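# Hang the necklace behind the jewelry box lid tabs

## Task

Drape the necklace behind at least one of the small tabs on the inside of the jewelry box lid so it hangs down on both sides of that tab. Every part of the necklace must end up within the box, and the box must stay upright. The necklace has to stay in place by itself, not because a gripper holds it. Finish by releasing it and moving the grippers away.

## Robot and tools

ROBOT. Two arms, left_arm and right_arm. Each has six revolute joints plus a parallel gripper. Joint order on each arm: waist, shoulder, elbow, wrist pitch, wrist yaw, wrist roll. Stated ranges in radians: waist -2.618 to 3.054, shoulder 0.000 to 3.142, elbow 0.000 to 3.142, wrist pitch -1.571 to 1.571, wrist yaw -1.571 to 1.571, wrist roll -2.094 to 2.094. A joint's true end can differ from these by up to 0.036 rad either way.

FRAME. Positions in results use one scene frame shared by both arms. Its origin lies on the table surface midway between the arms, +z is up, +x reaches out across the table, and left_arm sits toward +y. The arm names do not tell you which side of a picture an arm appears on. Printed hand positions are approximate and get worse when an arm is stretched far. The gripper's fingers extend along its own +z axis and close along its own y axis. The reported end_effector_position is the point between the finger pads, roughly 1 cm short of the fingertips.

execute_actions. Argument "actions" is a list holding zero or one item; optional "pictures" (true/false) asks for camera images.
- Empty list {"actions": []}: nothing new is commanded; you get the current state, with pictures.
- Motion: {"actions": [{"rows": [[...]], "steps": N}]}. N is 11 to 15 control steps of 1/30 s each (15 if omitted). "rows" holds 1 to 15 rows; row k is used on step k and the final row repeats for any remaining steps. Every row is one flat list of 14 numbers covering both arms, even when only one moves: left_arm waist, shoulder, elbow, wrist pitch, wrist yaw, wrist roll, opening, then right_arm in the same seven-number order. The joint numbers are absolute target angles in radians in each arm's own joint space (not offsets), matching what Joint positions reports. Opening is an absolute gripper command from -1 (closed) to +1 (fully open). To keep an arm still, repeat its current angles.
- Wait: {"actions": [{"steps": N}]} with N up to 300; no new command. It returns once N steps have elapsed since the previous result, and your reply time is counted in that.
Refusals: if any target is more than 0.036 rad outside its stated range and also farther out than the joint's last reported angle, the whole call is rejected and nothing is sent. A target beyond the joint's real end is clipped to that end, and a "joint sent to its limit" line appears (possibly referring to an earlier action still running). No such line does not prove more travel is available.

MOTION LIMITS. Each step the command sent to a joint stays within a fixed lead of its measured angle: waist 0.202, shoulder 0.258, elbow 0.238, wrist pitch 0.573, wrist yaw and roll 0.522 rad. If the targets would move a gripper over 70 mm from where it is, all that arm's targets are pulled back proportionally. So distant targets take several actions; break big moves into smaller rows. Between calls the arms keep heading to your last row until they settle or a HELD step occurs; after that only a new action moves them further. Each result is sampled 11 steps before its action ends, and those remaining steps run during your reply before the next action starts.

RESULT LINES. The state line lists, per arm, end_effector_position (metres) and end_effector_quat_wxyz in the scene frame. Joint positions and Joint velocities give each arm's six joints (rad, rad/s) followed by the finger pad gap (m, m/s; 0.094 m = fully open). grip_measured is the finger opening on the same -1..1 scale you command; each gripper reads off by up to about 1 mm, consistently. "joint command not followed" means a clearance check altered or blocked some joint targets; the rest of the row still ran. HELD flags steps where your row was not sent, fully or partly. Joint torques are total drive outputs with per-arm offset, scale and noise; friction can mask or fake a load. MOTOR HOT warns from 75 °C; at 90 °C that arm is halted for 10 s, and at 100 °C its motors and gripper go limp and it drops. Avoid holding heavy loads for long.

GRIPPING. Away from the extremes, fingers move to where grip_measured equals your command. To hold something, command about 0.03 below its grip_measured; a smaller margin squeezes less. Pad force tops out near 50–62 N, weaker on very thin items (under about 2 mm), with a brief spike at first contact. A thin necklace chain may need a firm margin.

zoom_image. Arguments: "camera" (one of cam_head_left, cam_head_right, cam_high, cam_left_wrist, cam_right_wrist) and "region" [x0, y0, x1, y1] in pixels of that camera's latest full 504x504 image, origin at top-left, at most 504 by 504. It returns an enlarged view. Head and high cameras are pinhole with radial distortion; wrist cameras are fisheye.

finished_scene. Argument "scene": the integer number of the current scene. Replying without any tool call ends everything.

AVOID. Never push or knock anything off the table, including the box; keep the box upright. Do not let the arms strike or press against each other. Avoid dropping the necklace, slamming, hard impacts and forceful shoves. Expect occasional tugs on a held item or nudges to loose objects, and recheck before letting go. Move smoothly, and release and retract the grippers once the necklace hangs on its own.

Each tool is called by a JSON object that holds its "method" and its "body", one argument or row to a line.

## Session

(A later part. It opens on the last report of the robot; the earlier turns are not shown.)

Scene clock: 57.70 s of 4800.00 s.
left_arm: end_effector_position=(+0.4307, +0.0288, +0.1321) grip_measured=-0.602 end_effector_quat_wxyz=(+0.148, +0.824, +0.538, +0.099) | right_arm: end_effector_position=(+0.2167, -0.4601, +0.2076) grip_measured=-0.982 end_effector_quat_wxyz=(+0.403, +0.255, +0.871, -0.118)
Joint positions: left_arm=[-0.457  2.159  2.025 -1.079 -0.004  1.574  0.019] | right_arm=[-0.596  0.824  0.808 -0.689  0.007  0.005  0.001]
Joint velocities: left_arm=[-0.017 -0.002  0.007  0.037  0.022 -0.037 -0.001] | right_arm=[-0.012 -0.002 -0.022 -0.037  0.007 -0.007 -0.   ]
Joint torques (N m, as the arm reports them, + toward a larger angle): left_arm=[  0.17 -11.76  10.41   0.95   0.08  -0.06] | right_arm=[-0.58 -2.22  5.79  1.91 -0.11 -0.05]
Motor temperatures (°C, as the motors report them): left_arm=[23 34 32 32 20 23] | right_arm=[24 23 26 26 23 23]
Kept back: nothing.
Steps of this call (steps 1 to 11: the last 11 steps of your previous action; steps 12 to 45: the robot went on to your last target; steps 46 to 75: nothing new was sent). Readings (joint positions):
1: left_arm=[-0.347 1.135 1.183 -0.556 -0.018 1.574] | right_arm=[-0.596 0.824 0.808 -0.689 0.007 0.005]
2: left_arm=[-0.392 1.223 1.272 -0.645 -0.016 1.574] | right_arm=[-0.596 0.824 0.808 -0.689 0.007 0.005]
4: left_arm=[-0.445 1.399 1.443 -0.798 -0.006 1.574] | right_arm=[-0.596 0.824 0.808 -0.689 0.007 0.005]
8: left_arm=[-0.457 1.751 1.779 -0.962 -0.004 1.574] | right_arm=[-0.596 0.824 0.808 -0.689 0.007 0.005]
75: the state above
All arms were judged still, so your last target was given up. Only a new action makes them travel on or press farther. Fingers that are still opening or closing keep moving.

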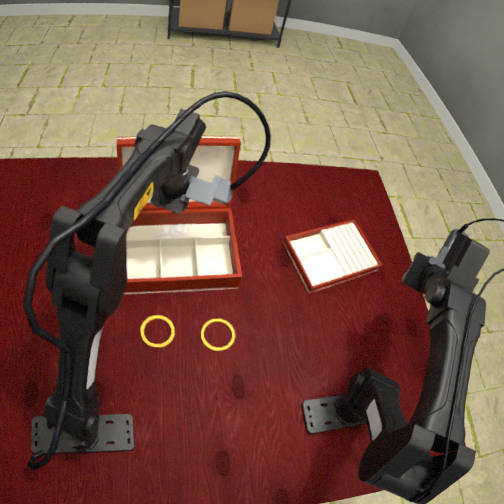

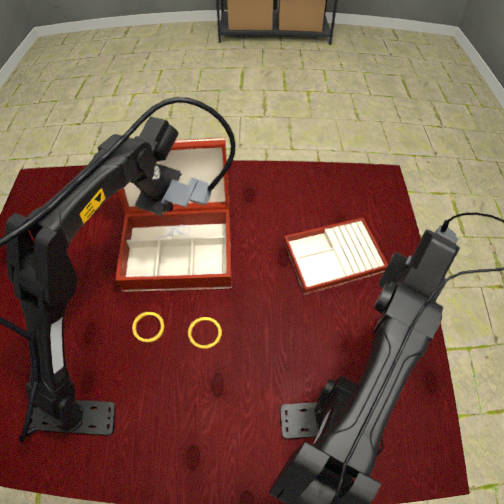

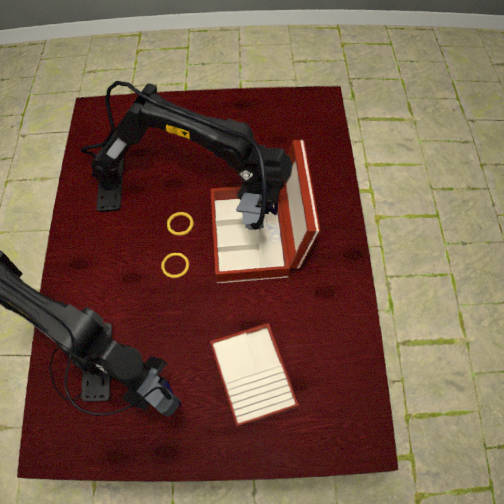

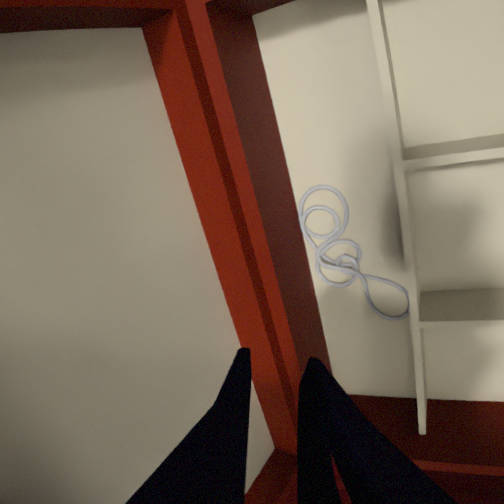

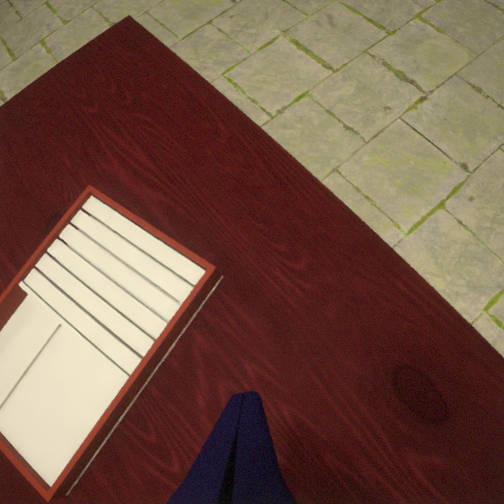

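{"method": "execute_actions", "body": {
  "actions": [
    {"rows":[[-0.457,2.16,2.03,-1.09,0,1.3,-0.7,-0.6,0.8,0.8,-0.7,0,0,-1],[-0.457,2.18,2.0,-1.1,0,1.0,-0.7,-0.6,0.8,0.8,-0.7,0,0,-1],[-0.457,2.2,1.97,-1.1,0,0.95,-0.7,-0.6,0.8,0.8,-0.7,0,0,-1]],"steps":15}
  ]
}}

{"method": "execute_actions", "body": {
  "actions": [
    {"steps":40}
  ],
  "pictures": true
}}

Scene clock: 59.20 s of 4800.00 s.
left_arm: end_effector_position=(+0.4290, +0.0296, +0.1284) grip_measured=-0.698 end_effector_quat_wxyz=(+0.156, +0.736, +0.655, +0.074) | right_arm: end_effector_position=(+0.2167, -0.4601, +0.2076) grip_measured=-0.982 end_effector_quat_wxyz=(+0.403, +0.255, +0.871, -0.118)
Joint positions: left_arm=[-0.457  2.16   2.016 -1.078 -0.004  1.275  0.014] | right_arm=[-0.596  0.824  0.808 -0.689  0.007  0.005  0.001]
Joint velocities: left_arm=[ 0.002  0.051 -0.247 -0.051  0.022 -2.103 -0.001] | right_arm=[ 0.002  0.002  0.012 -0.037 -0.066  0.037  0.   ]
Joint torques (N m, as the arm reports them, + toward a larger angle): left_arm=[ 0.   -8.27  5.56  0.93  0.07 -0.1 ] | right_arm=[-0.27 -2.29  5.68  1.96 -0.09 -0.02]
Motor temperatures (°C, as the motors report them): left_arm=[23 35 32 32 20 23] | right_arm=[24 23 26 26 23 23]
Steps of this call (steps 1 to 41: nothing new was sent; steps 42 to 45: the first 4 steps of this action). Readings (joint positions):
42: left_arm=[-0.457 2.159 2.025 -1.079 -0.004 1.536] | right_arm=[-0.596 0.824 0.808 -0.689 0.007 0.005]
43: left_arm=[-0.457 2.159 2.025 -1.079 -0.004 1.450] | right_arm=[-0.596 0.824 0.808 -0.689 0.007 0.005]
45: the state above

Scene clock: 60.53 s of 4800.00 s.
left_arm: end_effector_position=(+0.4208, +0.0331, +0.1016) grip_measured=-0.698 end_effector_quat_wxyz=(+0.131, +0.628, +0.766, +0.039) | right_arm: end_effector_position=(+0.2167, -0.4601, +0.2076) grip_measured=-0.982 end_effector_quat_wxyz=(+0.403, +0.255, +0.871, -0.118)
Joint positions: left_arm=[-0.457  2.194  1.985 -1.086 -0.004  0.961  0.014] | right_arm=[-0.596  0.824  0.808 -0.689  0.007  0.005  0.001]
Joint velocities: left_arm=[-0.002  0.002  0.032  0.022 -0.066  0.081  0.   ] | right_arm=[ 0.002 -0.002 -0.002  0.022  0.007 -0.081  0.001]
Joint torques (N m, as the arm reports them, + toward a larger angle): left_arm=[  0.03 -10.85   6.88   0.88   0.07  -0.13] | right_arm=[-0.29 -2.22  5.72  1.93 -0.09 -0.07]
Motor temperatures (°C, as the motors report them): left_arm=[23 35 32 31 20 23] | right_arm=[24 23 26 27 23 23]
Kept back: nothing.
Steps of this call (steps 1 to 11: the last 11 steps of your previous action; steps 12 to 40: the robot went on to your last target). Readings (joint positions):
1: left_arm=[-0.457 2.163 2.009 -1.078 -0.004 1.212] | right_arm=[-0.596 0.824 0.808 -0.689 0.007 0.005]
2: left_arm=[-0.457 2.168 2.003 -1.078 -0.004 1.161] | right_arm=[-0.596 0.824 0.808 -0.689 0.007 0.005]
4: left_arm=[-0.457 2.180 1.994 -1.080 -0.004 1.089] | right_arm=[-0.596 0.824 0.808 -0.689 0.007 0.005]
8: left_arm=[-0.457 2.194 1.985 -1.085 -0.004 1.013] | right_arm=[-0.596 0.824 0.808 -0.689 0.007 0.005]
40: the state above

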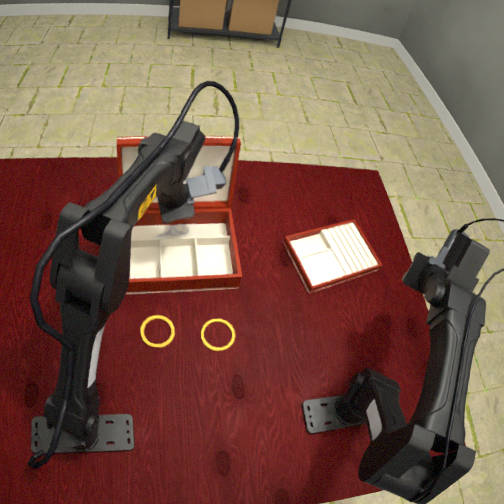

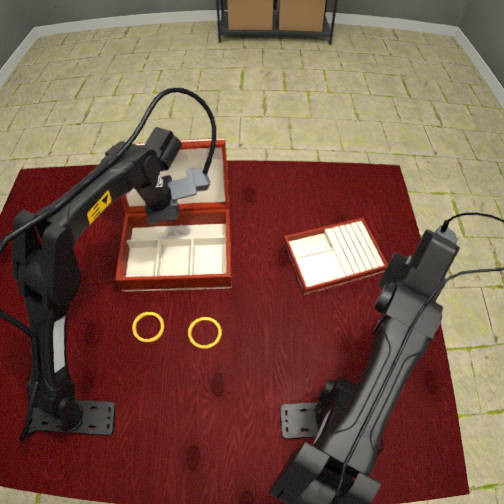

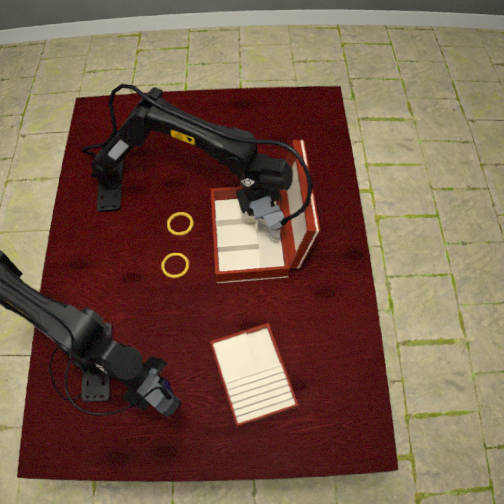

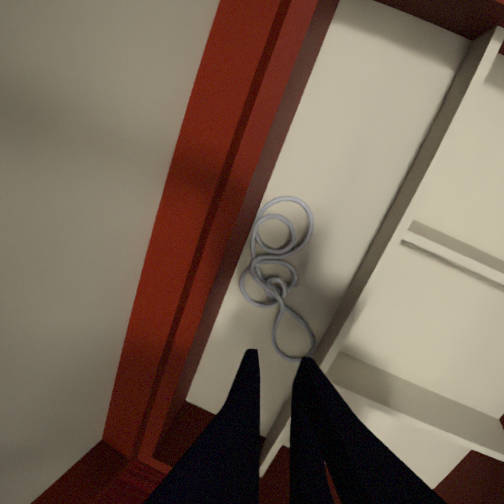

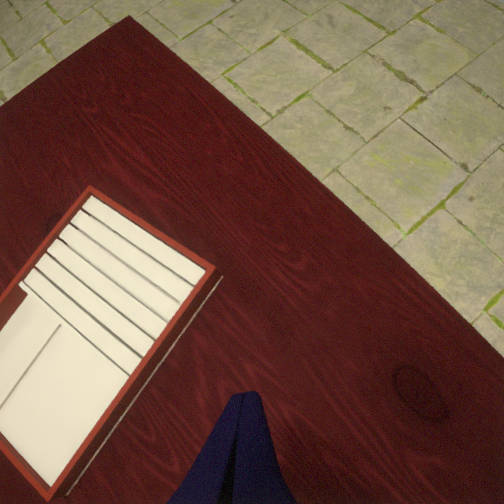

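{"method": "execute_actions", "body": {
  "actions": [
    {"rows":[[-0.457,2.22,2.01,-1.07,0,0.95,-0.7,-0.6,0.8,0.8,-0.7,0,0,-1],[-0.457,2.26,2.03,-1.05,0,0.95,-0.7,-0.6,0.8,0.8,-0.7,0,0,-1],[-0.457,2.305,2.055,-1.03,0,0.95,-0.7,-0.6,0.8,0.8,-0.7,0,0,-1]],"steps":15}
  ]
}}

{"method": "execute_actions", "body": {
  "actions": [
    {"steps":35}
  ],
  "pictures": true
}}

Scene clock: 62.07 s of 4800.00 s.
left_arm: end_effector_position=(+0.4308, +0.0288, +0.0961) grip_measured=-0.698 end_effector_quat_wxyz=(+0.137, +0.627, +0.766, +0.041) | right_arm: end_effector_position=(+0.2167, -0.4601, +0.2076) grip_measured=-0.982 end_effector_quat_wxyz=(+0.403, +0.255, +0.871, -0.118)
Joint positions: left_arm=[-0.457  2.232  2.022 -1.073 -0.004  0.961  0.014] | right_arm=[-0.596  0.824  0.808 -0.689  0.007  0.005  0.001]
Joint velocities: left_arm=[-0.017  0.569  0.403  0.403  0.022 -0.007  0.   ] | right_arm=[ 0.002  0.007 -0.012  0.051  0.051  0.007  0.001]
Joint torques (N m, as the arm reports them, + toward a larger angle): left_arm=[ 0.02 -8.65  8.91  0.85  0.07 -0.11] | right_arm=[-0.38 -2.52  5.59  1.92 -0.09 -0.08]
Motor temperatures (°C, as the motors report them): left_arm=[23 36 31 31 20 23] | right_arm=[24 23 26 27 23 23]
Steps of this call (steps 1 to 15: the robot went on to your last target; steps 16 to 42: nothing new was sent; steps 43 to 46: the first 4 steps of this action). Readings (joint positions):
43: left_arm=[-0.457 2.194 1.985 -1.086 -0.004 0.961] | right_arm=[-0.596 0.824 0.808 -0.689 0.007 0.005]
44: left_arm=[-0.457 2.199 1.989 -1.086 -0.004 0.961] | right_arm=[-0.596 0.824 0.808 -0.689 0.007 0.005]
46: the state above

Scene clock: 63.23 s of 4800.00 s.
left_arm: end_effector_position=(+0.4380, +0.0257, +0.0649) grip_measured=-0.698 end_effector_quat_wxyz=(+0.122, +0.628, +0.767, +0.036) | right_arm: end_effector_position=(+0.2167, -0.4601, +0.2076) grip_measured=-0.982 end_effector_quat_wxyz=(+0.403, +0.255, +0.871, -0.118)
Joint positions: left_arm=[-0.457  2.308  2.034 -1.041 -0.004  0.96   0.014] | right_arm=[-0.596  0.824  0.808 -0.689  0.007  0.005  0.001]
Joint velocities: left_arm=[ 0.002 -0.002  0.012 -0.066  0.037 -0.007 -0.   ] | right_arm=[-0.007  0.002 -0.007 -0.066  0.081 -0.022 -0.001]
Joint torques (N m, as the arm reports them, + toward a larger angle): left_arm=[  0.05 -12.29   9.99   1.07   0.07  -0.12] | right_arm=[-0.24 -2.28  5.63  1.92 -0.09 -0.1 ]
Motor temperatures (°C, as the motors report them): left_arm=[23 36 31 31 20 23] | right_arm=[24 23 26 27 23 23]
Kept back: nothing.
Steps of this call (steps 1 to 11: the last 11 steps of your previous action; steps 12 to 30: the robot went on to your last target; steps 31 to 35: nothing new was sent). Readings (joint positions):
1: left_arm=[-0.457 2.250 2.032 -1.058 -0.004 0.960] | right_arm=[-0.596 0.824 0.808 -0.689 0.007 0.005]
2: left_arm=[-0.457 2.266 2.034 -1.047 -0.004 0.960] | right_arm=[-0.596 0.824 0.808 -0.689 0.007 0.005]
4: left_arm=[-0.457 2.291 2.034 -1.042 -0.004 0.960] | right_arm=[-0.596 0.824 0.808 -0.689 0.007 0.005]
8: left_arm=[-0.457 2.308 2.034 -1.042 -0.004 0.960] | right_arm=[-0.596 0.824 0.808 -0.689 0.007 0.005]
35: the state above
All arms were judged still, so your last target was given up. Only a new action makes them travel on or press farther. Fingers that are still opening or closing keep moving.

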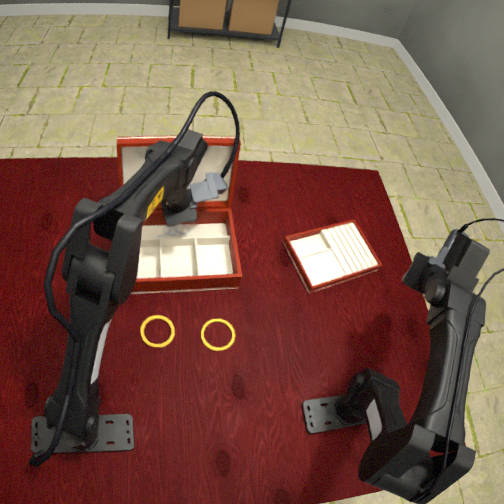

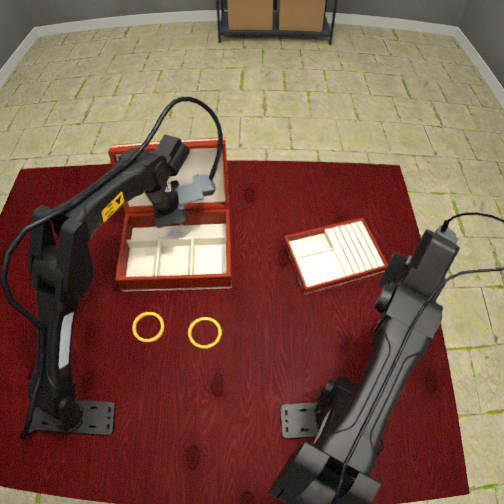

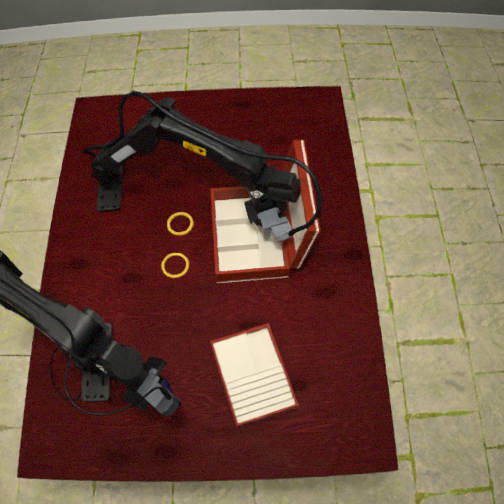

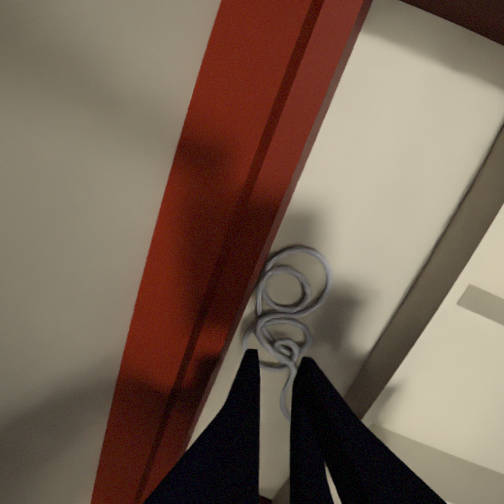

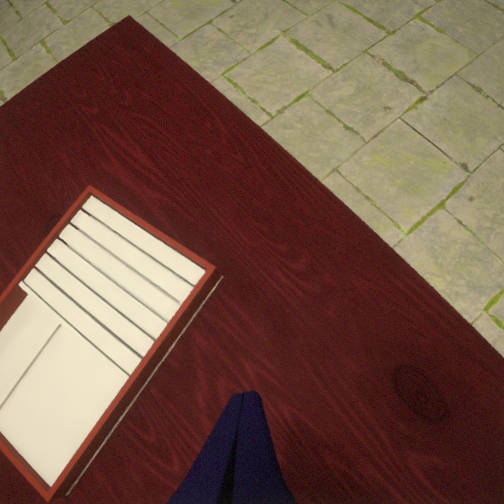

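{"method": "execute_actions", "body": {
  "actions": [
    {"rows":[[-0.44,2.28,1.98,-1.02,0,0.95,-0.7,-0.6,0.8,0.8,-0.7,0,0,-1],[-0.42,2.25,1.92,-0.99,0,0.95,-0.7,-0.6,0.8,0.8,-0.7,0,0,-1],[-0.405,2.215,1.87,-0.965,0,0.95,-0.7,-0.6,0.8,0.8,-0.7,0,0,-1]],"steps":15}
  ]
}}

{"method": "execute_actions", "body": {
  "actions": [
    {"steps":35}
  ],
  "pictures": true
}}

Scene clock: 64.93 s of 4800.00 s.
left_arm: end_effector_position=(+0.4287, +0.0360, +0.0597) grip_measured=-0.698 end_effector_quat_wxyz=(+0.118, +0.624, +0.772, +0.036) | right_arm: end_effector_position=(+0.2167, -0.4601, +0.2076) grip_measured=-0.982 end_effector_quat_wxyz=(+0.403, +0.255, +0.871, -0.118)
Joint positions: left_arm=[-0.445  2.26   1.933 -0.997 -0.004  0.96   0.014] | right_arm=[-0.596  0.824  0.808 -0.689  0.007  0.005  0.001]
Joint velocities: left_arm=[ 0.193 -0.486 -0.916 -0.022  0.037 -0.066 -0.002] | right_arm=[ 0.012  0.002 -0.007  0.007  0.022 -0.066 -0.001]
Joint torques (N m, as the arm reports them, + toward a larger angle): left_arm=[  2.03 -12.85   7.54   1.26   0.08  -0.12] | right_arm=[-0.51 -2.39  5.57  1.91 -0.05 -0.09]
Motor temperatures (°C, as the motors report them): left_arm=[23 38 32 31 20 23] | right_arm=[24 23 26 27 23 23]
Steps of this call (steps 1 to 47: nothing new was sent; steps 48 to 51: the first 4 steps of this action). Readings (joint positions):
48: left_arm=[-0.457 2.306 2.028 -1.037 -0.004 0.960] | right_arm=[-0.596 0.824 0.808 -0.689 0.007 0.005]
49: left_arm=[-0.455 2.296 2.007 -1.022 -0.004 0.960] | right_arm=[-0.596 0.824 0.808 -0.689 0.007 0.005]
51: the state above

Scene clock: 66.10 s of 4800.00 s.
left_arm: end_effector_position=(+0.4319, +0.0572, +0.0590) grip_measured=-0.698 end_effector_quat_wxyz=(+0.118, +0.608, +0.784, +0.039) | right_arm: end_effector_position=(+0.2167, -0.4601, +0.2076) grip_measured=-0.982 end_effector_quat_wxyz=(+0.403, +0.255, +0.871, -0.118)
Joint positions: left_arm=[-0.403  2.235  1.889 -0.975 -0.004  0.96   0.014] | right_arm=[-0.596  0.824  0.808 -0.689  0.007  0.005  0.001]
Joint velocities: left_arm=[-0.012 -0.012  0.002  0.022 -0.022 -0.037  0.   ] | right_arm=[-0.022 -0.002  0.002 -0.007 -0.037 -0.007  0.001]
Joint torques (N m, as the arm reports them, + toward a larger angle): left_arm=[ -0.11 -13.04   6.46   1.06   0.07  -0.12] | right_arm=[-0.18 -2.21  5.59  1.92 -0.13 -0.06]
Motor temperatures (°C, as the motors report them): left_arm=[23 38 31 31 20 23] | right_arm=[24 23 26 27 23 23]
Kept back: nothing.
Steps of this call (steps 1 to 11: the last 11 steps of your previous action; steps 12 to 30: the robot went on to your last target; steps 31 to 35: nothing new was sent). Readings (joint positions):
1: left_arm=[-0.437 2.247 1.909 -0.998 -0.004 0.960] | right_arm=[-0.596 0.824 0.808 -0.689 0.007 0.005]
2: left_arm=[-0.428 2.240 1.896 -0.998 -0.004 0.960] | right_arm=[-0.596 0.824 0.808 -0.689 0.007 0.005]
4: left_arm=[-0.412 2.237 1.890 -0.996 -0.004 0.960] | right_arm=[-0.596 0.824 0.808 -0.689 0.007 0.005]
8: left_arm=[-0.403 2.236 1.889 -0.983 -0.004 0.960] | right_arm=[-0.596 0.824 0.808 -0.689 0.007 0.005]
35: the state above
All arms were judged still, so your last target was given up. Only a new action makes them travel on or press farther. Fingers that are still opening or closing keep moving.

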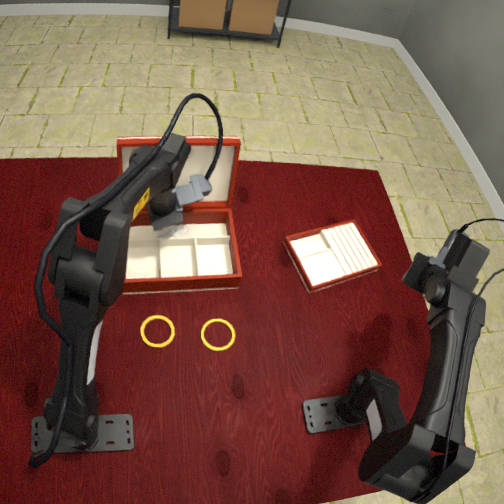

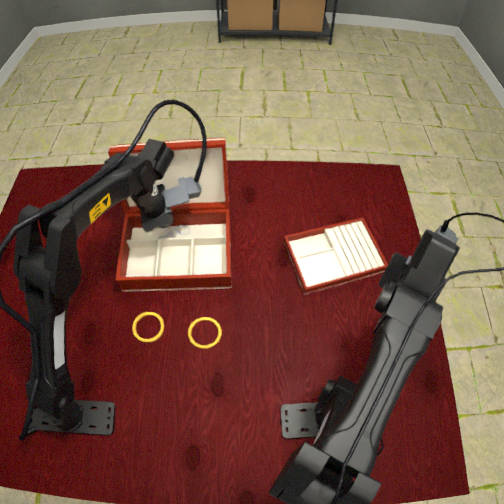

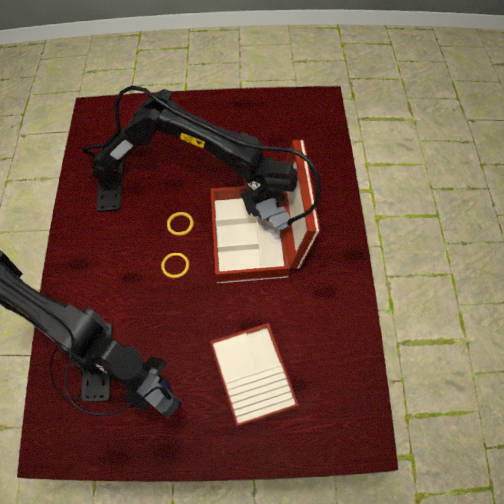

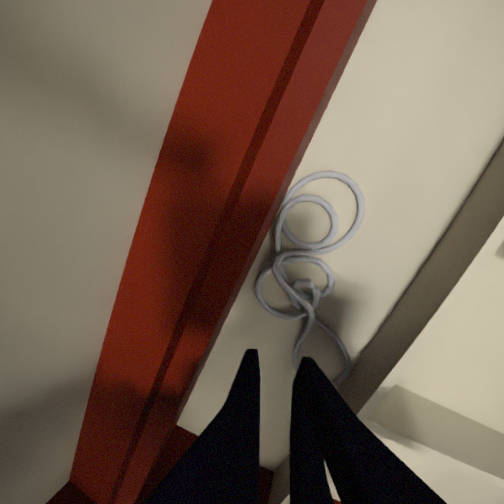

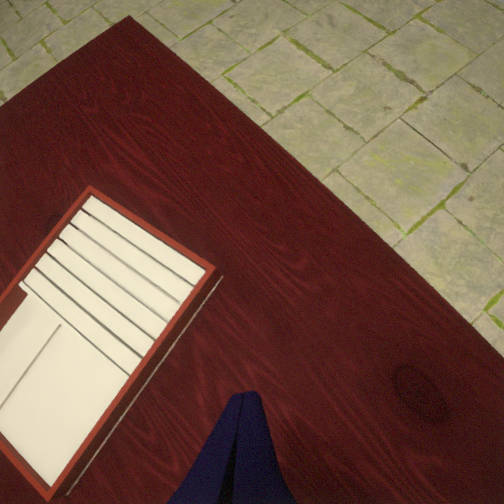

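{"method": "execute_actions", "body": {
  "actions": [
    {"rows":[[-0.403,2.245,1.86,-0.95,0,0.95,-0.7,-0.6,0.8,0.8,-0.7,0,0,-1],[-0.403,2.255,1.83,-0.91,0,0.95,-0.7,-0.6,0.8,0.8,-0.7,0,0,-1],[-0.403,2.26,1.795,-0.88,0,0.95,-0.7,-0.6,0.8,0.8,-0.7,0,0,-1]],"steps":15}
  ]
}}

{"method": "execute_actions", "body": {
  "actions": [
    {"steps":35}
  ],
  "pictures": true
}}

Scene clock: 66.83 s of 4800.00 s.
left_arm: end_effector_position=(+0.4339, +0.0564, +0.0514) grip_measured=-0.698 end_effector_quat_wxyz=(+0.125, +0.607, +0.784, +0.041) | right_arm: end_effector_position=(+0.2167, -0.4601, +0.2076) grip_measured=-0.982 end_effector_quat_wxyz=(+0.403, +0.255, +0.871, -0.118)
Joint positions: left_arm=[-0.403  2.235  1.855 -0.928 -0.004  0.96   0.014] | right_arm=[-0.596  0.824  0.808 -0.689  0.007  0.005  0.001]
Joint velocities: left_arm=[ 0.002  0.007 -0.481  0.403 -0.037  0.037 -0.001] | right_arm=[ 0.012 -0.002 -0.012  0.022 -0.007  0.037  0.001]
Joint torques (N m, as the arm reports them, + toward a larger angle): left_arm=[ 0.07 -9.65  5.48  0.79  0.08 -0.12] | right_arm=[-0.36 -2.26  5.7   1.91 -0.09 -0.06]
Motor temperatures (°C, as the motors report them): left_arm=[23 39 31 31 20 23] | right_arm=[24 23 26 27 23 23]
Steps of this call (steps 1 to 18: nothing new was sent; steps 19 to 22: the first 4 steps of this action). Readings (joint positions):
19: left_arm=[-0.403 2.235 1.889 -0.974 -0.004 0.960] | right_arm=[-0.596 0.824 0.808 -0.689 0.007 0.005]
20: left_arm=[-0.403 2.235 1.883 -0.964 -0.004 0.960] | right_arm=[-0.596 0.824 0.808 -0.689 0.007 0.005]
22: the state above

Scene clock: 68.00 s of 4800.00 s.
left_arm: end_effector_position=(+0.4281, +0.0586, +0.0288) grip_measured=-0.698 end_effector_quat_wxyz=(+0.110, +0.608, +0.785, +0.036) | right_arm: end_effector_position=(+0.2167, -0.4601, +0.2076) grip_measured=-0.982 end_effector_quat_wxyz=(+0.403, +0.255, +0.871, -0.118)
Joint positions: left_arm=[-0.403  2.257  1.808 -0.89  -0.004  0.96   0.014] | right_arm=[-0.596  0.824  0.808 -0.689  0.007  0.005  0.001]
Joint velocities: left_arm=[-0.002  0.002 -0.012 -0.037 -0.022 -0.007 -0.001] | right_arm=[-0.007  0.017  0.002  0.007  0.022 -0.007 -0.001]
Joint torques (N m, as the arm reports them, + toward a larger angle): left_arm=[  0.04 -11.35   6.93   1.02   0.08  -0.12] | right_arm=[-0.14 -2.17  5.48  1.89 -0.11 -0.05]
Motor temperatures (°C, as the motors report them): left_arm=[23 39 31 31 20 23] | right_arm=[24 23 26 27 23 23]
Kept back: nothing.
Steps of this call (steps 1 to 11: the last 11 steps of your previous action; steps 12 to 30: the robot went on to your last target; steps 31 to 35: nothing new was sent). Readings (joint positions):
1: left_arm=[-0.403 2.238 1.839 -0.917 -0.004 0.960] | right_arm=[-0.596 0.824 0.808 -0.689 0.007 0.005]
2: left_arm=[-0.403 2.242 1.827 -0.914 -0.004 0.960] | right_arm=[-0.596 0.824 0.808 -0.689 0.007 0.005]
4: left_arm=[-0.403 2.251 1.813 -0.910 -0.004 0.960] | right_arm=[-0.596 0.824 0.808 -0.689 0.007 0.005]
8: left_arm=[-0.403 2.257 1.808 -0.905 -0.004 0.960] | right_arm=[-0.596 0.824 0.808 -0.689 0.007 0.005]
35: the state above
All arms were judged still, so your last target was given up. Only a new action makes them travel on or press farther. Fingers that are still opening or closing keep moving.

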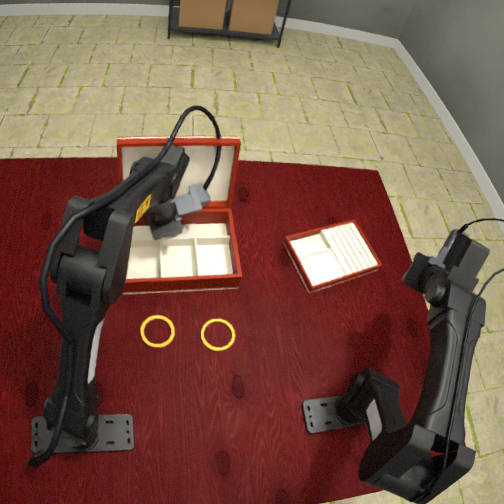

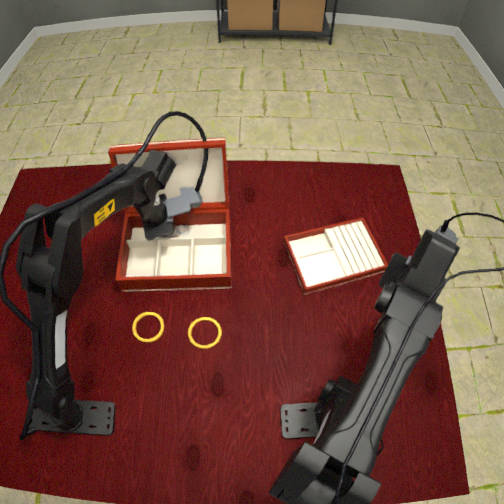

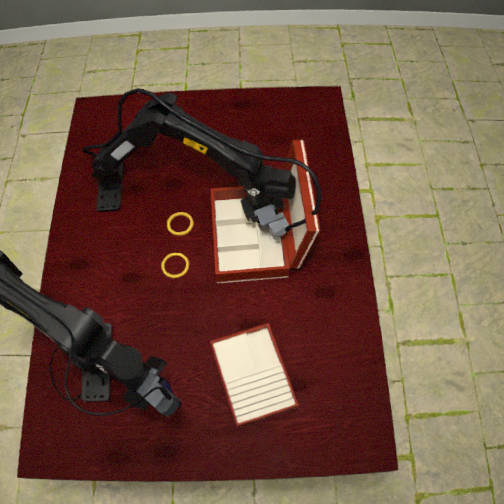

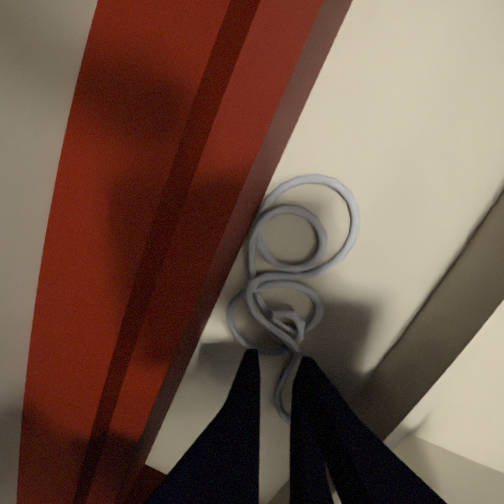

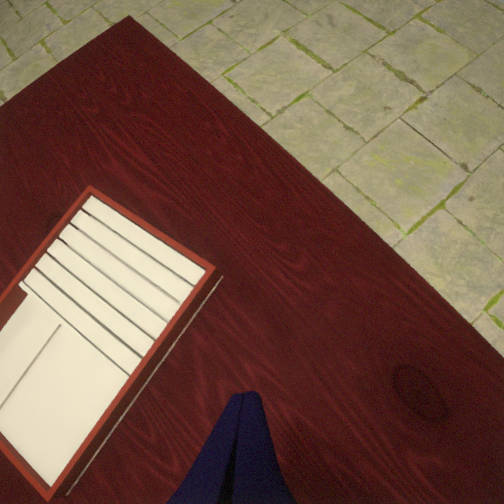

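{"method": "execute_actions", "body": {
  "actions": [
    {"rows":[[-0.38,2.257,1.81,-0.89,0,0.95,-0.7,-0.6,0.8,0.8,-0.7,0,0,-1]],"steps":15}
  ]
}}

{"method": "execute_actions", "body": {
  "actions": [
    {"rows":[[-0.38,2.28,1.80,-0.88,0,0.95,-0.7,-0.6,0.8,0.8,-0.7,0,0,-1]],"steps":15}
  ]
}}

{"method": "execute_actions", "body": {
  "actions": [
    {"steps":25}
  ],
  "pictures": true
}}

Scene clock: 68.57 s of 4800.00 s.
left_arm: end_effector_position=(+0.4293, +0.0617, +0.0288) grip_measured=-0.698 end_effector_quat_wxyz=(+0.110, +0.606, +0.787, +0.036) | right_arm: end_effector_position=(+0.2167, -0.4601, +0.2076) grip_measured=-0.982 end_effector_quat_wxyz=(+0.403, +0.255, +0.871, -0.118)
Joint positions: left_arm=[-0.396  2.257  1.808 -0.89  -0.004  0.96   0.014] | right_arm=[-0.596  0.824  0.808 -0.689  0.007  0.005  0.001]
Joint velocities: left_arm=[ 0.076 -0.017  0.002 -0.081  0.007 -0.081 -0.001] | right_arm=[-0.007  0.002 -0.007  0.007 -0.022 -0.022  0.001]
Joint torques (N m, as the arm reports them, + toward a larger angle): left_arm=[  0.87 -11.59   8.2    0.94   0.06  -0.12] | right_arm=[-0.41 -2.35  5.66  1.91 -0.1  -0.07]
Motor temperatures (°C, as the motors report them): left_arm=[23 39 31 31 20 23] | right_arm=[24 23 26 27 23 23]
Steps of this call (steps 1 to 13: nothing new was sent; steps 14 to 17: the first 4 steps of this action). Readings (joint positions):
14: left_arm=[-0.402 2.257 1.808 -0.890 -0.004 0.960] | right_arm=[-0.596 0.824 0.808 -0.689 0.007 0.005]
15: left_arm=[-0.401 2.257 1.808 -0.890 -0.004 0.960] | right_arm=[-0.596 0.824 0.808 -0.689 0.007 0.005]
17: the state above

Scene clock: 69.07 s of 4800.00 s.
left_arm: end_effector_position=(+0.4308, +0.0660, +0.0288) grip_measured=-0.698 end_effector_quat_wxyz=(+0.110, +0.602, +0.790, +0.037) | right_arm: end_effector_position=(+0.2167, -0.4601, +0.2076) grip_measured=-0.982 end_effector_quat_wxyz=(+0.403, +0.255, +0.871, -0.118)
Joint positions: left_arm=[-0.387  2.257  1.808 -0.89  -0.004  0.96   0.014] | right_arm=[-0.596  0.824  0.808 -0.689  0.007  0.005  0.001]
Joint velocities: left_arm=[-0.002  0.002  0.002  0.007 -0.007 -0.007  0.   ] | right_arm=[-0.012  0.007 -0.002 -0.007 -0.007 -0.007 -0.   ]
Joint torques (N m, as the arm reports them, + toward a larger angle): left_arm=[ 0.53 -9.84  7.32  1.03  0.08 -0.12] | right_arm=[-0.06 -2.44  5.51  1.88 -0.07 -0.1 ]
Motor temperatures (°C, as the motors report them): left_arm=[23 39 31 30 20 23] | right_arm=[24 23 26 27 23 23]
Steps of this call (steps 1 to 11: the last 11 steps of your previous action; steps 12 to 15: the first 4 steps of this action). Readings (joint positions):
12: left_arm=[-0.387 2.257 1.808 -0.890 -0.004 0.960] | right_arm=[-0.596 0.824 0.808 -0.689 0.007 0.005]
13: left_arm=[-0.387 2.257 1.808 -0.890 -0.004 0.960] | right_arm=[-0.596 0.824 0.808 -0.689 0.007 0.005]
15: the state above

Scene clock: 69.90 s of 4800.00 s.
left_arm: end_effector_position=(+0.4308, +0.0660, +0.0288) grip_measured=-0.698 end_effector_quat_wxyz=(+0.110, +0.602, +0.790, +0.037) | right_arm: end_effector_position=(+0.2167, -0.4601, +0.2076) grip_measured=-0.982 end_effector_quat_wxyz=(+0.403, +0.255, +0.871, -0.118)
Joint positions: left_arm=[-0.387  2.257  1.808 -0.89  -0.004  0.96   0.014] | right_arm=[-0.596  0.824  0.808 -0.689  0.007  0.005  0.001]
Joint velocities: left_arm=[-0.012 -0.012 -0.007 -0.007 -0.081  0.066  0.   ] | right_arm=[-0.002  0.007  0.002 -0.007 -0.066 -0.081 -0.001]
Joint torques (N m, as the arm reports them, + toward a larger angle): left_arm=[ 0.61 -9.82  7.31  1.03  0.07 -0.12] | right_arm=[-0.41 -2.19  5.45  1.87 -0.11 -0.11]
Motor temperatures (°C, as the motors report them): left_arm=[23 39 31 30 20 23] | right_arm=[24 23 26 27 23 23]
Kept back: nothing.
Steps of this call (steps 1 to 11: the last 11 steps of your previous action; steps 12 to 15: the robot went on to your last target; steps 16 to 25: nothing new was sent). Readings (joint positions):
1: left_arm=[-0.387 2.257 1.808 -0.890 -0.004 0.960] | right_arm=[-0.596 0.824 0.808 -0.689 0.007 0.005]
2: left_arm=[-0.387 2.257 1.808 -0.890 -0.004 0.960] | right_arm=[-0.596 0.824 0.808 -0.689 0.007 0.005]
4: left_arm=[-0.387 2.257 1.808 -0.890 -0.004 0.960] | right_arm=[-0.596 0.824 0.808 -0.689 0.007 0.005]
8: left_arm=[-0.387 2.257 1.808 -0.890 -0.004 0.960] | right_arm=[-0.596 0.824 0.808 -0.689 0.007 0.005]
25: the state above
All arms were judged still, so your last target was given up. Only a new action makes them travel on or press farther. Fingers that are still opening or closing keep moving.

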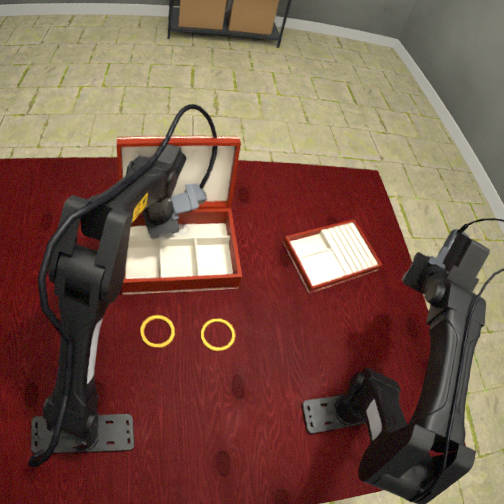

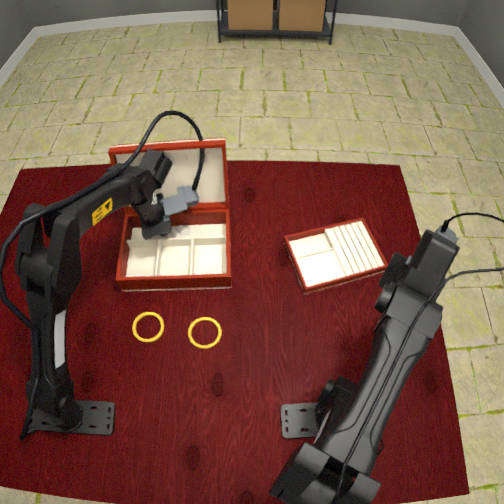

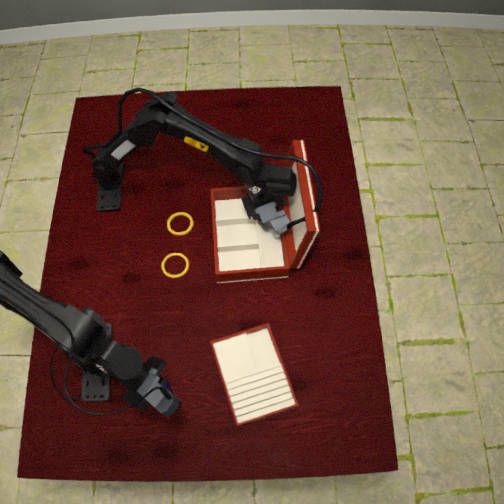

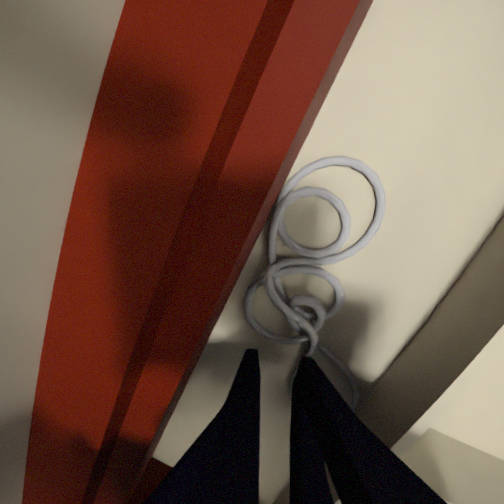

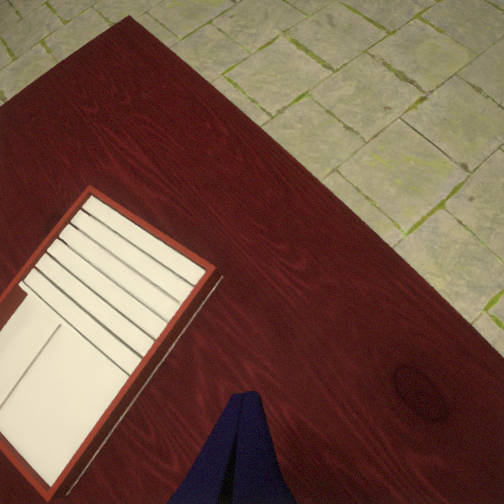

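{"method": "execute_actions", "body": {
  "actions": [
    {"rows":[[-0.387,2.257,1.81,-0.935,0,0.95,-0.7,-0.6,0.8,0.8,-0.7,0,0,-1]],"steps":15}
  ]
}}

{"method": "execute_actions", "body": {
  "actions": [
    {"steps":25}
  ],
  "pictures": true
}}

Scene clock: 70.83 s of 4800.00 s.
left_arm: end_effector_position=(+0.4273, +0.0672, +0.0280) grip_measured=-0.698 end_effector_quat_wxyz=(+0.102, +0.603, +0.791, +0.035) | right_arm: end_effector_position=(+0.2167, -0.4601, +0.2076) grip_measured=-0.982 end_effector_quat_wxyz=(+0.403, +0.255, +0.871, -0.118)
Joint positions: left_arm=[-0.387  2.257  1.808 -0.906 -0.004  0.96   0.014] | right_arm=[-0.596  0.824  0.808 -0.689  0.007  0.005  0.001]
Joint velocities: left_arm=[ 0.007 -0.002 -0.022 -0.125  0.037 -0.066 -0.   ] | right_arm=[-0.007  0.007 -0.012 -0.007 -0.037  0.007  0.001]
Joint torques (N m, as the arm reports them, + toward a larger angle): left_arm=[  0.06 -11.52   8.18   0.78   0.09  -0.12] | right_arm=[-0.52 -2.23  5.59  1.92 -0.12 -0.1 ]
Motor temperatures (°C, as the motors report them): left_arm=[23 39 31 30 20 23] | right_arm=[24 23 26 27 23 23]
Steps of this call (steps 1 to 24: nothing new was sent; steps 25 to 28: the first 4 steps of this action). Readings (joint positions):
25: left_arm=[-0.387 2.257 1.808 -0.892 -0.004 0.960] | right_arm=[-0.596 0.824 0.808 -0.689 0.007 0.005]
26: left_arm=[-0.387 2.257 1.808 -0.897 -0.004 0.960] | right_arm=[-0.596 0.824 0.808 -0.689 0.007 0.005]
28: the state above

Scene clock: 71.67 s of 4800.00 s.
left_arm: end_effector_position=(+0.4243, +0.0683, +0.0273) grip_measured=-0.698 end_effector_quat_wxyz=(+0.096, +0.603, +0.791, +0.033) | right_arm: end_effector_position=(+0.2167, -0.4601, +0.2076) grip_measured=-0.982 end_effector_quat_wxyz=(+0.403, +0.255, +0.871, -0.118)
Joint positions: left_arm=[-0.387  2.257  1.808 -0.919 -0.004  0.96   0.014] | right_arm=[-0.596  0.824  0.808 -0.689  0.007  0.005  0.001]
Joint velocities: left_arm=[ 0.007  0.012 -0.012 -0.007  0.007  0.007  0.   ] | right_arm=[-0.012  0.022 -0.007 -0.022  0.007 -0.022 -0.001]
Joint torques (N m, as the arm reports them, + toward a larger angle): left_arm=[  0.04 -11.49   8.14   0.73   0.06  -0.12] | right_arm=[-0.19 -2.44  5.58  1.89 -0.1  -0.05]
Motor temperatures (°C, as the motors report them): left_arm=[23 40 31 30 20 23] | right_arm=[24 23 26 27 23 23]
Kept back: nothing.
Steps of this call (steps 1 to 11: the last 11 steps of your previous action; steps 12 to 25: the robot went on to your last target). Readings (joint positions):
1: left_arm=[-0.387 2.257 1.808 -0.909 -0.004 0.960] | right_arm=[-0.596 0.824 0.808 -0.689 0.007 0.005]
2: left_arm=[-0.387 2.257 1.808 -0.911 -0.004 0.960] | right_arm=[-0.596 0.824 0.808 -0.689 0.007 0.005]
4: left_arm=[-0.387 2.257 1.808 -0.914 -0.004 0.960] | right_arm=[-0.596 0.824 0.808 -0.689 0.007 0.005]
8: left_arm=[-0.387 2.257 1.808 -0.917 -0.004 0.960] | right_arm=[-0.596 0.824 0.808 -0.689 0.007 0.005]
25: the state above

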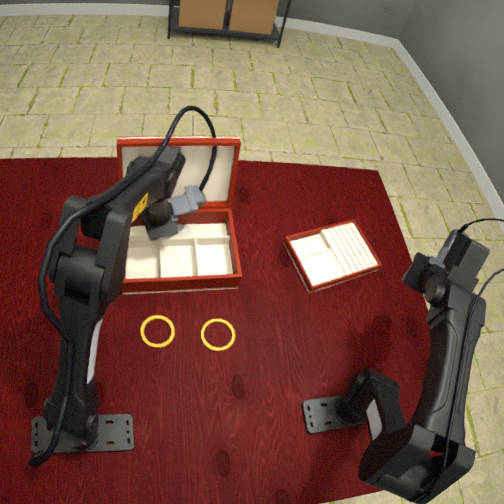

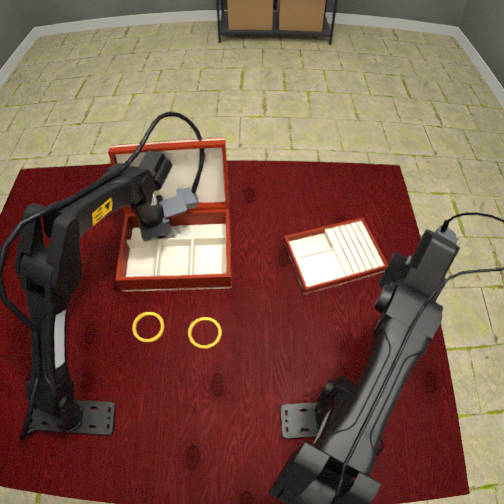

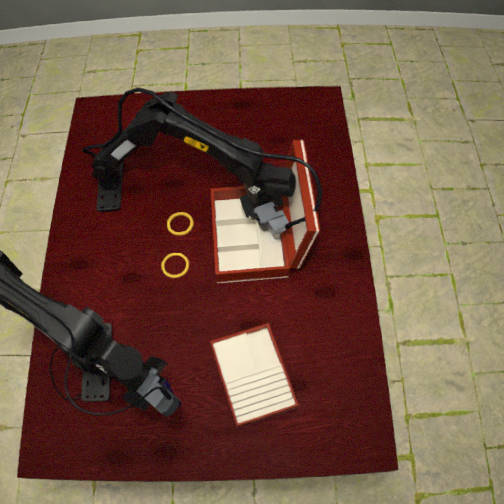

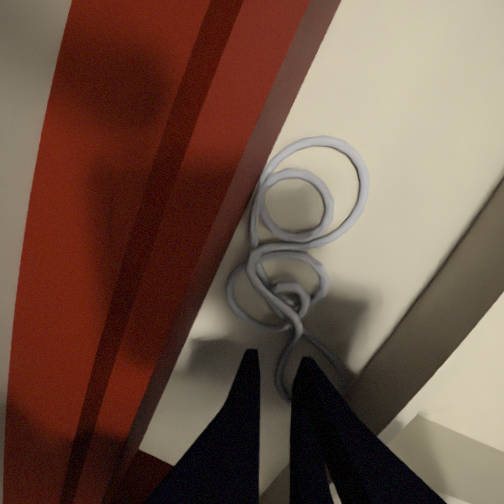

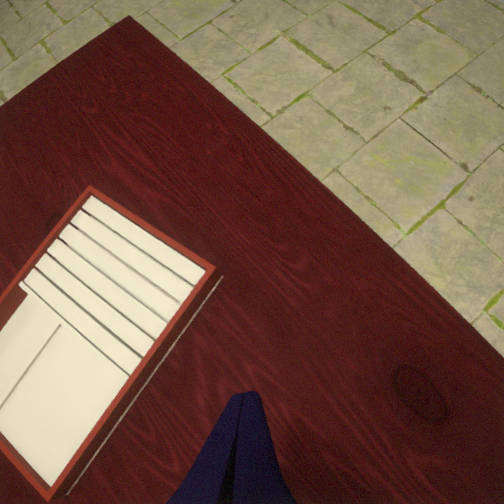

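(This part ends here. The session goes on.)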